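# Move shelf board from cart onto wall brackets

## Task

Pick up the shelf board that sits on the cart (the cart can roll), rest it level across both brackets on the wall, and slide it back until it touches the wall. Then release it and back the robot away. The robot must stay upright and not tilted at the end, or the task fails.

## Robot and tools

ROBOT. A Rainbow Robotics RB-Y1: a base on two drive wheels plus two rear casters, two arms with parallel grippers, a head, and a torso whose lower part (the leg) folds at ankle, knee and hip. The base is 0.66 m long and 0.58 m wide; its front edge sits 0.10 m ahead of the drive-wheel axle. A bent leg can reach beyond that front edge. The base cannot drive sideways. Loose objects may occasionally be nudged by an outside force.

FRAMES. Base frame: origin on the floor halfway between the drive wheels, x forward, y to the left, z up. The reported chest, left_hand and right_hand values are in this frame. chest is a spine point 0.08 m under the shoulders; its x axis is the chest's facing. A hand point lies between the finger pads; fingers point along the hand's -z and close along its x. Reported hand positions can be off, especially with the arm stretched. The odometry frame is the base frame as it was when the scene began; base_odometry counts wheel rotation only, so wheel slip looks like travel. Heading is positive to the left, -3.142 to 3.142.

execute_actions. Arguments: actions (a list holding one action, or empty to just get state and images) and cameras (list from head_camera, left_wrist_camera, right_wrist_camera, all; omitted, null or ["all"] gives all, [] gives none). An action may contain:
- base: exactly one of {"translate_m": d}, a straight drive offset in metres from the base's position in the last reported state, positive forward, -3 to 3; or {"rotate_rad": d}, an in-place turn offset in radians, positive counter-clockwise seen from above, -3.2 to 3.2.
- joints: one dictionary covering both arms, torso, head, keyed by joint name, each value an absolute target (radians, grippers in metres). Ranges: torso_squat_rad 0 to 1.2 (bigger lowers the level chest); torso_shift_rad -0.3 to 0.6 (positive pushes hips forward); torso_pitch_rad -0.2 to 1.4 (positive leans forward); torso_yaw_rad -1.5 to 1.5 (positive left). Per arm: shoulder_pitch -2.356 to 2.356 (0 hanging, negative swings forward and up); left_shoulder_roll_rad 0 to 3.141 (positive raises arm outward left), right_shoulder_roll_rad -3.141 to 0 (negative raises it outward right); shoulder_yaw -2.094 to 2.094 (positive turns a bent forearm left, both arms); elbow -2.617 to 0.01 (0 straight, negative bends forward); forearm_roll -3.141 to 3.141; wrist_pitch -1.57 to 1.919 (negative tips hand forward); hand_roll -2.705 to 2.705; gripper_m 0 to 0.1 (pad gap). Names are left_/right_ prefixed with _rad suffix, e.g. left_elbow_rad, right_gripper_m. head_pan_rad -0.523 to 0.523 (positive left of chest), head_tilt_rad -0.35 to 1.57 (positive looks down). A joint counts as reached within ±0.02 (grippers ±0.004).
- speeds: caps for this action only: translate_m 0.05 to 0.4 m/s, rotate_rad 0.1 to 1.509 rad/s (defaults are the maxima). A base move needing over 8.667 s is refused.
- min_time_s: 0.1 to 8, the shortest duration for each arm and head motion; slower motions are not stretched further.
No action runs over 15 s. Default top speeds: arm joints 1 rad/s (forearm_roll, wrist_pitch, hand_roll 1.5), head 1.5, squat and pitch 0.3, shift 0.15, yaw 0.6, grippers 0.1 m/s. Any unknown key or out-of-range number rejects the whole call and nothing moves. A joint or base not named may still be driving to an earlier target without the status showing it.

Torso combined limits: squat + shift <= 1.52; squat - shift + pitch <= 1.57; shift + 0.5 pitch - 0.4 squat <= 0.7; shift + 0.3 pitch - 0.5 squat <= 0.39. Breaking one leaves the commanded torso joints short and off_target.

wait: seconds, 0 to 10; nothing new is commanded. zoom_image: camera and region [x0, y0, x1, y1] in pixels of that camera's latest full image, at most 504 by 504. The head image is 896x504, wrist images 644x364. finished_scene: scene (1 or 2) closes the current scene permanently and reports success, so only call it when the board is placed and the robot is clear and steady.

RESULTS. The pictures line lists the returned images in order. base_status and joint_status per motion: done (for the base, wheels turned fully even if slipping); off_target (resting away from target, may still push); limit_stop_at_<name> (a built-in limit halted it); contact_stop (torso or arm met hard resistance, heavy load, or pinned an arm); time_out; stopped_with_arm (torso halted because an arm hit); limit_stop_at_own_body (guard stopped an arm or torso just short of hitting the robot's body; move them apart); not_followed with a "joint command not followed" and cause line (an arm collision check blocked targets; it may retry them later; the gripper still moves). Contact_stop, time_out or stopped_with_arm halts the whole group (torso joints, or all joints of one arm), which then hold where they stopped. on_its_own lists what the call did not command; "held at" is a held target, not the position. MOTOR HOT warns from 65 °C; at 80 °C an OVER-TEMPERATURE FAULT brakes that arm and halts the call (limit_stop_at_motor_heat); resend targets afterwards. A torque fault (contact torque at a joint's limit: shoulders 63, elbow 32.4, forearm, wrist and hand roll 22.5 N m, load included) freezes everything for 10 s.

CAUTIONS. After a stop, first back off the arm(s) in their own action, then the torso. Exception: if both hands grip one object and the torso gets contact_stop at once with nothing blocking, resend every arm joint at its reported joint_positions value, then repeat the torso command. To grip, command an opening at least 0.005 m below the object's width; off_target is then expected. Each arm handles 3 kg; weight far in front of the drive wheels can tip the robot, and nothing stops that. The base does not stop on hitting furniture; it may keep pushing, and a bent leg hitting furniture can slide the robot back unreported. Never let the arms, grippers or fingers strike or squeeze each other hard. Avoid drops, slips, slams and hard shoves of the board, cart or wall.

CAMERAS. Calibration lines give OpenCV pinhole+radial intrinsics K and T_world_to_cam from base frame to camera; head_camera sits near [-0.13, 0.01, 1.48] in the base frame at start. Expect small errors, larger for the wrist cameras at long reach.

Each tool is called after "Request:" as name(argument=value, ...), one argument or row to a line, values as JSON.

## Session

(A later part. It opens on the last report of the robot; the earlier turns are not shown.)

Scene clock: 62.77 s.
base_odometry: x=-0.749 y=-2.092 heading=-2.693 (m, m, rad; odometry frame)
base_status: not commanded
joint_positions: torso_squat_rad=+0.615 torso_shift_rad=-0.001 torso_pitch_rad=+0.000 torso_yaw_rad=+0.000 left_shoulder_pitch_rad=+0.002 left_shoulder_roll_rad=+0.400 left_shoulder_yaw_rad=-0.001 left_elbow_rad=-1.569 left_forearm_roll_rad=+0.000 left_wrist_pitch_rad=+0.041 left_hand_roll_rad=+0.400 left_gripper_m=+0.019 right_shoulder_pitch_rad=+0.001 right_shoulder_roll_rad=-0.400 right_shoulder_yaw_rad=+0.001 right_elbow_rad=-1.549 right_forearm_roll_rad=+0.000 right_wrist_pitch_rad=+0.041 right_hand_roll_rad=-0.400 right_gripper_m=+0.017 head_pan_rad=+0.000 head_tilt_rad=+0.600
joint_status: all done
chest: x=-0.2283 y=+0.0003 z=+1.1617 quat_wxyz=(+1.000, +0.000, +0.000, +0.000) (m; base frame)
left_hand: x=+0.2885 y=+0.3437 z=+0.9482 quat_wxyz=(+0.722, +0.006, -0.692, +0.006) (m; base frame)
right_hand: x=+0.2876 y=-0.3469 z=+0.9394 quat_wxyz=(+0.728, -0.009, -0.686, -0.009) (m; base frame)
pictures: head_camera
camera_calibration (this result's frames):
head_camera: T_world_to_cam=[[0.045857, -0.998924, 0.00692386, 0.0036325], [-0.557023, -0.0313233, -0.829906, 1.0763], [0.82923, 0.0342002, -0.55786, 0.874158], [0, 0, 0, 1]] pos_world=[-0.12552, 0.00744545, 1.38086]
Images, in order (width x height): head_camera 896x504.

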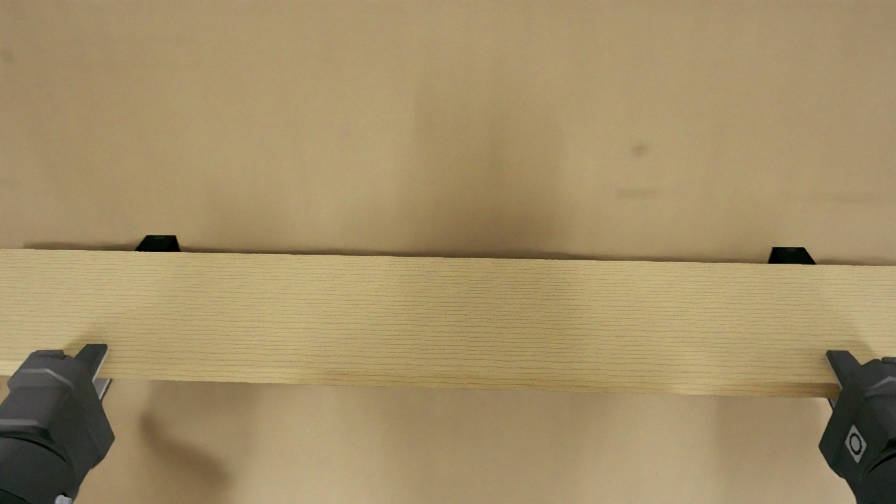

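Request:
execute_actions(
  actions=[
    {"base":{"translate_m":0.03}},
  ],
  cameras=[],
)

Request:
execute_actions(
  actions=[
    {"joints":{"torso_squat_rad":0.645}},
  ],
  cameras=["head_camera"],
)

Scene clock: 64.13 s.
base_odometry: x=-0.776 y=-2.105 heading=-2.693 (m, m, rad; odometry frame)
base_status: done
joint_positions: torso_squat_rad=+0.615 torso_shift_rad=-0.001 torso_pitch_rad=+0.001 torso_yaw_rad=+0.000 left_shoulder_pitch_rad=+0.002 left_shoulder_roll_rad=+0.400 left_shoulder_yaw_rad=-0.001 left_elbow_rad=-1.569 left_forearm_roll_rad=+0.000 left_wrist_pitch_rad=+0.041 left_hand_roll_rad=+0.400 left_gripper_m=+0.019 right_shoulder_pitch_rad=+0.001 right_shoulder_roll_rad=-0.400 right_shoulder_yaw_rad=+0.001 right_elbow_rad=-1.549 right_forearm_roll_rad=+0.000 right_wrist_pitch_rad=+0.041 right_hand_roll_rad=-0.400 right_gripper_m=+0.017 head_pan_rad=+0.000 head_tilt_rad=+0.600
joint_status: not commanded
chest: x=-0.2282 y=+0.0003 z=+1.1617 quat_wxyz=(+1.000, +0.000, +0.000, +0.000) (m; base frame)
left_hand: x=+0.2885 y=+0.3437 z=+0.9481 quat_wxyz=(+0.722, +0.006, -0.692, +0.006) (m; base frame)
right_hand: x=+0.2877 y=-0.3469 z=+0.9393 quat_wxyz=(+0.728, -0.009, -0.685, -0.009) (m; base frame)
pictures: none
No camera images: the call's "cameras" was empty. Leave "cameras" out to get every camera's image.

Scene clock: 64.87 s.
base_odometry: x=-0.776 y=-2.105 heading=-2.693 (m, m, rad; odometry frame)
base_status: not commanded
joint_positions: torso_squat_rad=+0.645 torso_shift_rad=-0.001 torso_pitch_rad=-0.001 torso_yaw_rad=+0.000 left_shoulder_pitch_rad=+0.001 left_shoulder_roll_rad=+0.400 left_shoulder_yaw_rad=+0.000 left_elbow_rad=-1.570 left_forearm_roll_rad=+0.000 left_wrist_pitch_rad=+0.040 left_hand_roll_rad=+0.400 left_gripper_m=+0.019 right_shoulder_pitch_rad=+0.000 right_shoulder_roll_rad=-0.400 right_shoulder_yaw_rad=+0.000 right_elbow_rad=-1.551 right_forearm_roll_rad=+0.000 right_wrist_pitch_rad=+0.039 right_hand_roll_rad=-0.400 right_gripper_m=+0.017 head_pan_rad=+0.000 head_tilt_rad=+0.600
joint_status: all done
chest: x=-0.2288 y=+0.0003 z=+1.1493 quat_wxyz=(+1.000, +0.000, +0.000, +0.000) (m; base frame)
left_hand: x=+0.2884 y=+0.3435 z=+0.9374 quat_wxyz=(+0.720, +0.006, -0.693, +0.006) (m; base frame)
right_hand: x=+0.2879 y=-0.3466 z=+0.9296 quat_wxyz=(+0.726, -0.008, -0.688, -0.008) (m; base frame)
pictures: head_camera
camera_calibration (this result's frames):
head_camera: T_world_to_cam=[[0.04585, -0.998924, 0.00699223, 0.00366371], [-0.556117, -0.0313388, -0.830513, 1.06659], [0.829838, 0.0341905, -0.556955, 0.866801], [0, 0, 0, 1]] pos_world=[-0.126325, 0.00744897, 1.36856]
Images, in order (width x height): head_camera 896x504.

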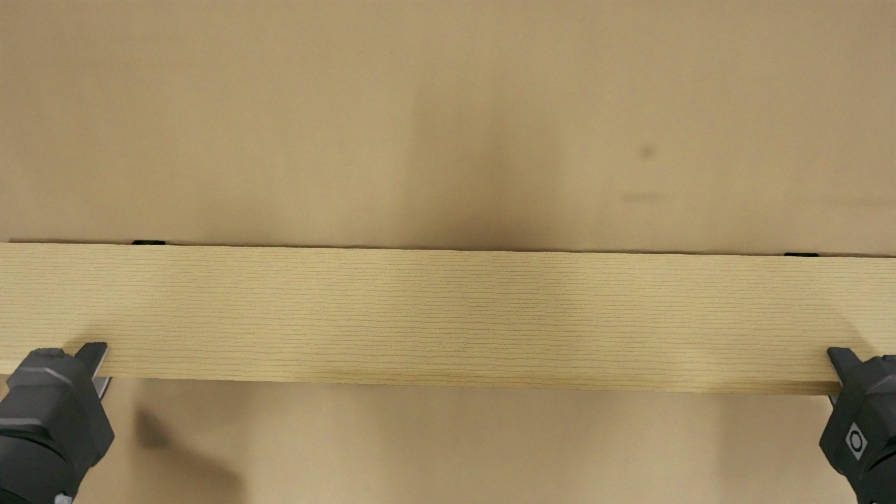

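Request:
execute_actions(
  actions=[
    {"joints":{"left_gripper_m":0.06,"right_gripper_m":0.06}},
  ],
  cameras=[],
)

Request:
execute_actions(
  actions=[
    {"base":{"translate_m":-0.07}},
  ],
  cameras=[],
)

Request:
execute_actions(
  actions=[
    {"joints":{"left_gripper_m":0,"right_gripper_m":0,"torso_yaw_rad":-0.02}},
  ],
  cameras=[],
)

Request:
execute_actions(
  actions=[
    {"base":{"translate_m":0.086},"speeds":{"translate_m":0.05}},
  ],
  cameras=["head_camera"],
)

Scene clock: 66.07 s.
base_odometry: x=-0.776 y=-2.105 heading=-2.693 (m, m, rad; odometry frame)
base_status: not commanded
joint_positions: torso_squat_rad=+0.645 torso_shift_rad=-0.001 torso_pitch_rad=+0.000 torso_yaw_rad=+0.000 left_shoulder_pitch_rad=+0.000 left_shoulder_roll_rad=+0.400 left_shoulder_yaw_rad=+0.000 left_elbow_rad=-1.570 left_forearm_roll_rad=+0.000 left_wrist_pitch_rad=+0.040 left_hand_roll_rad=+0.400 left_gripper_m=+0.060 right_shoulder_pitch_rad=+0.000 right_shoulder_roll_rad=-0.400 right_shoulder_yaw_rad=+0.000 right_elbow_rad=-1.550 right_forearm_roll_rad=+0.000 right_wrist_pitch_rad=+0.040 right_hand_roll_rad=-0.400 right_gripper_m=+0.060 head_pan_rad=+0.000 head_tilt_rad=+0.600
joint_status: all done
chest: x=-0.2286 y=+0.0003 z=+1.1493 quat_wxyz=(+1.000, +0.000, +0.000, +0.000) (m; base frame)
left_hand: x=+0.2887 y=+0.3435 z=+0.9375 quat_wxyz=(+0.720, +0.006, -0.694, +0.006) (m; base frame)
right_hand: x=+0.2879 y=-0.3467 z=+0.9291 quat_wxyz=(+0.726, -0.008, -0.687, -0.008) (m; base frame)
pictures: none
No camera images: the call's "cameras" was empty. Leave "cameras" out to get every camera's image.

Scene clock: 67.30 s.
base_odometry: x=-0.712 y=-2.074 heading=-2.692 (m, m, rad; odometry frame)
base_status: done
joint_positions: torso_squat_rad=+0.645 torso_shift_rad=-0.001 torso_pitch_rad=+0.000 torso_yaw_rad=+0.000 left_shoulder_pitch_rad=+0.000 left_shoulder_roll_rad=+0.400 left_shoulder_yaw_rad=+0.000 left_elbow_rad=-1.570 left_forearm_roll_rad=+0.000 left_wrist_pitch_rad=+0.040 left_hand_roll_rad=+0.400 left_gripper_m=+0.060 right_shoulder_pitch_rad=+0.000 right_shoulder_roll_rad=-0.400 right_shoulder_yaw_rad=+0.000 right_elbow_rad=-1.550 right_forearm_roll_rad=+0.000 right_wrist_pitch_rad=+0.040 right_hand_roll_rad=-0.400 right_gripper_m=+0.060 head_pan_rad=+0.000 head_tilt_rad=+0.600
joint_status: not commanded
chest: x=-0.2287 y=+0.0003 z=+1.1493 quat_wxyz=(+1.000, +0.000, +0.000, +0.000) (m; base frame)
left_hand: x=+0.2887 y=+0.3434 z=+0.9377 quat_wxyz=(+0.720, +0.005, -0.694, +0.006) (m; base frame)
right_hand: x=+0.2879 y=-0.3468 z=+0.9291 quat_wxyz=(+0.726, -0.008, -0.687, -0.008) (m; base frame)
pictures: none
No camera images: the call's "cameras" was empty. Leave "cameras" out to get every camera's image.

Scene clock: 68.40 s.
base_odometry: x=-0.712 y=-2.074 heading=-2.692 (m, m, rad; odometry frame)
base_status: not commanded
joint_positions: torso_squat_rad=+0.645 torso_shift_rad=-0.001 torso_pitch_rad=+0.000 torso_yaw_rad=-0.020 left_shoulder_pitch_rad=+0.000 left_shoulder_roll_rad=+0.400 left_shoulder_yaw_rad=+0.000 left_elbow_rad=-1.570 left_forearm_roll_rad=+0.000 left_wrist_pitch_rad=+0.040 left_hand_roll_rad=+0.400 left_gripper_m=+0.001 right_shoulder_pitch_rad=+0.000 right_shoulder_roll_rad=-0.400 right_shoulder_yaw_rad=+0.000 right_elbow_rad=-1.550 right_forearm_roll_rad=+0.000 right_wrist_pitch_rad=+0.040 right_hand_roll_rad=-0.400 right_gripper_m=+0.000 head_pan_rad=+0.000 head_tilt_rad=+0.600
joint_status: all done
chest: x=-0.2287 y=+0.0003 z=+1.1493 quat_wxyz=(+1.000, +0.000, +0.000, -0.010) (m; base frame)
left_hand: x=+0.2955 y=+0.3330 z=+0.9378 quat_wxyz=(+0.720, -0.001, -0.694, -0.002) (m; base frame)
right_hand: x=+0.2808 y=-0.3571 z=+0.9291 quat_wxyz=(+0.726, -0.015, -0.687, -0.016) (m; base frame)
pictures: none
No camera images: the call's "cameras" was empty. Leave "cameras" out to get every camera's image.

Scene clock: 70.80 s.
base_odometry: x=-0.789 y=-2.111 heading=-2.691 (m, m, rad; odometry frame)
base_status: done
joint_positions: torso_squat_rad=+0.646 torso_shift_rad=-0.003 torso_pitch_rad=-0.004 torso_yaw_rad=-0.021 left_shoulder_pitch_rad=+0.001 left_shoulder_roll_rad=+0.400 left_shoulder_yaw_rad=+0.000 left_elbow_rad=-1.570 left_forearm_roll_rad=+0.000 left_wrist_pitch_rad=+0.040 left_hand_roll_rad=+0.400 left_gripper_m=+0.001 right_shoulder_pitch_rad=+0.008 right_shoulder_roll_rad=-0.398 right_shoulder_yaw_rad=+0.003 right_elbow_rad=-1.552 right_forearm_roll_rad=+0.000 right_wrist_pitch_rad=+0.039 right_hand_roll_rad=-0.400 right_gripper_m=+0.000 head_pan_rad=+0.000 head_tilt_rad=+0.600
joint_status: not commanded
chest: x=-0.2311 y=+0.0007 z=+1.1491 quat_wxyz=(+1.000, +0.000, -0.002, -0.010) (m; base frame)
left_hand: x=+0.2937 y=+0.3331 z=+0.9387 quat_wxyz=(+0.719, -0.002, -0.695, -0.002) (m; base frame)
right_hand: x=+0.2765 y=-0.3563 z=+0.9273 quat_wxyz=(+0.727, -0.015, -0.686, -0.016) (m; base frame)
pictures: head_camera
camera_calibration (this result's frames):
head_camera: T_world_to_cam=[[0.0249859, -0.999659, 0.00756995, -0.00137047], [-0.553985, -0.020149, -0.832283, 1.06771], [0.832151, 0.0166017, -0.5543, 0.866015], [0, 0, 0, 1]] pos_world=[-0.129126, 0.00576598, 1.36868]
Images, in order (width x height): head_camera 896x504.

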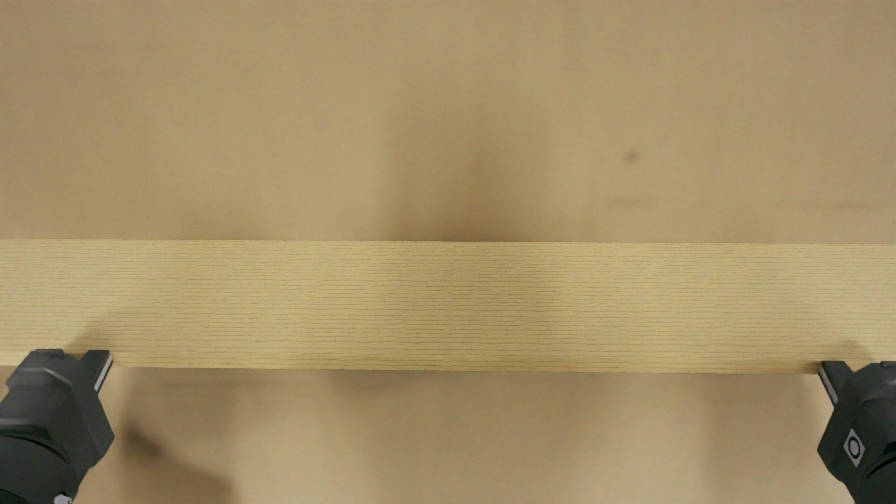

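Request:
execute_actions(
  actions=[
    {"base":{"translate_m":-0.6}},
  ],
  cameras=[],
)

Request:
finished_scene(
  scene=2,
)

Scene clock: 74.10 s.
base_odometry: x=-0.249 y=-1.851 heading=-2.694 (m, m, rad; odometry frame)
base_status: done
joint_positions: torso_squat_rad=+0.645 torso_shift_rad=-0.001 torso_pitch_rad=+0.000 torso_yaw_rad=-0.020 left_shoulder_pitch_rad=+0.000 left_shoulder_roll_rad=+0.400 left_shoulder_yaw_rad=+0.000 left_elbow_rad=-1.570 left_forearm_roll_rad=+0.000 left_wrist_pitch_rad=+0.040 left_hand_roll_rad=+0.400 left_gripper_m=+0.001 right_shoulder_pitch_rad=+0.000 right_shoulder_roll_rad=-0.400 right_shoulder_yaw_rad=+0.000 right_elbow_rad=-1.550 right_forearm_roll_rad=+0.000 right_wrist_pitch_rad=+0.040 right_hand_roll_rad=-0.400 right_gripper_m=+0.000 head_pan_rad=+0.000 head_tilt_rad=+0.600
joint_status: not commanded
chest: x=-0.2286 y=+0.0003 z=+1.1493 quat_wxyz=(+1.000, +0.000, +0.000, -0.010) (m; base frame)
left_hand: x=+0.2956 y=+0.3330 z=+0.9378 quat_wxyz=(+0.720, -0.001, -0.694, -0.002) (m; base frame)
right_hand: x=+0.2808 y=-0.3569 z=+0.9289 quat_wxyz=(+0.726, -0.015, -0.687, -0.016) (m; base frame)
pictures: none
No camera images: the call's "cameras" was empty. Leave "cameras" out to get every camera's image.

The scene is finished: the task was done.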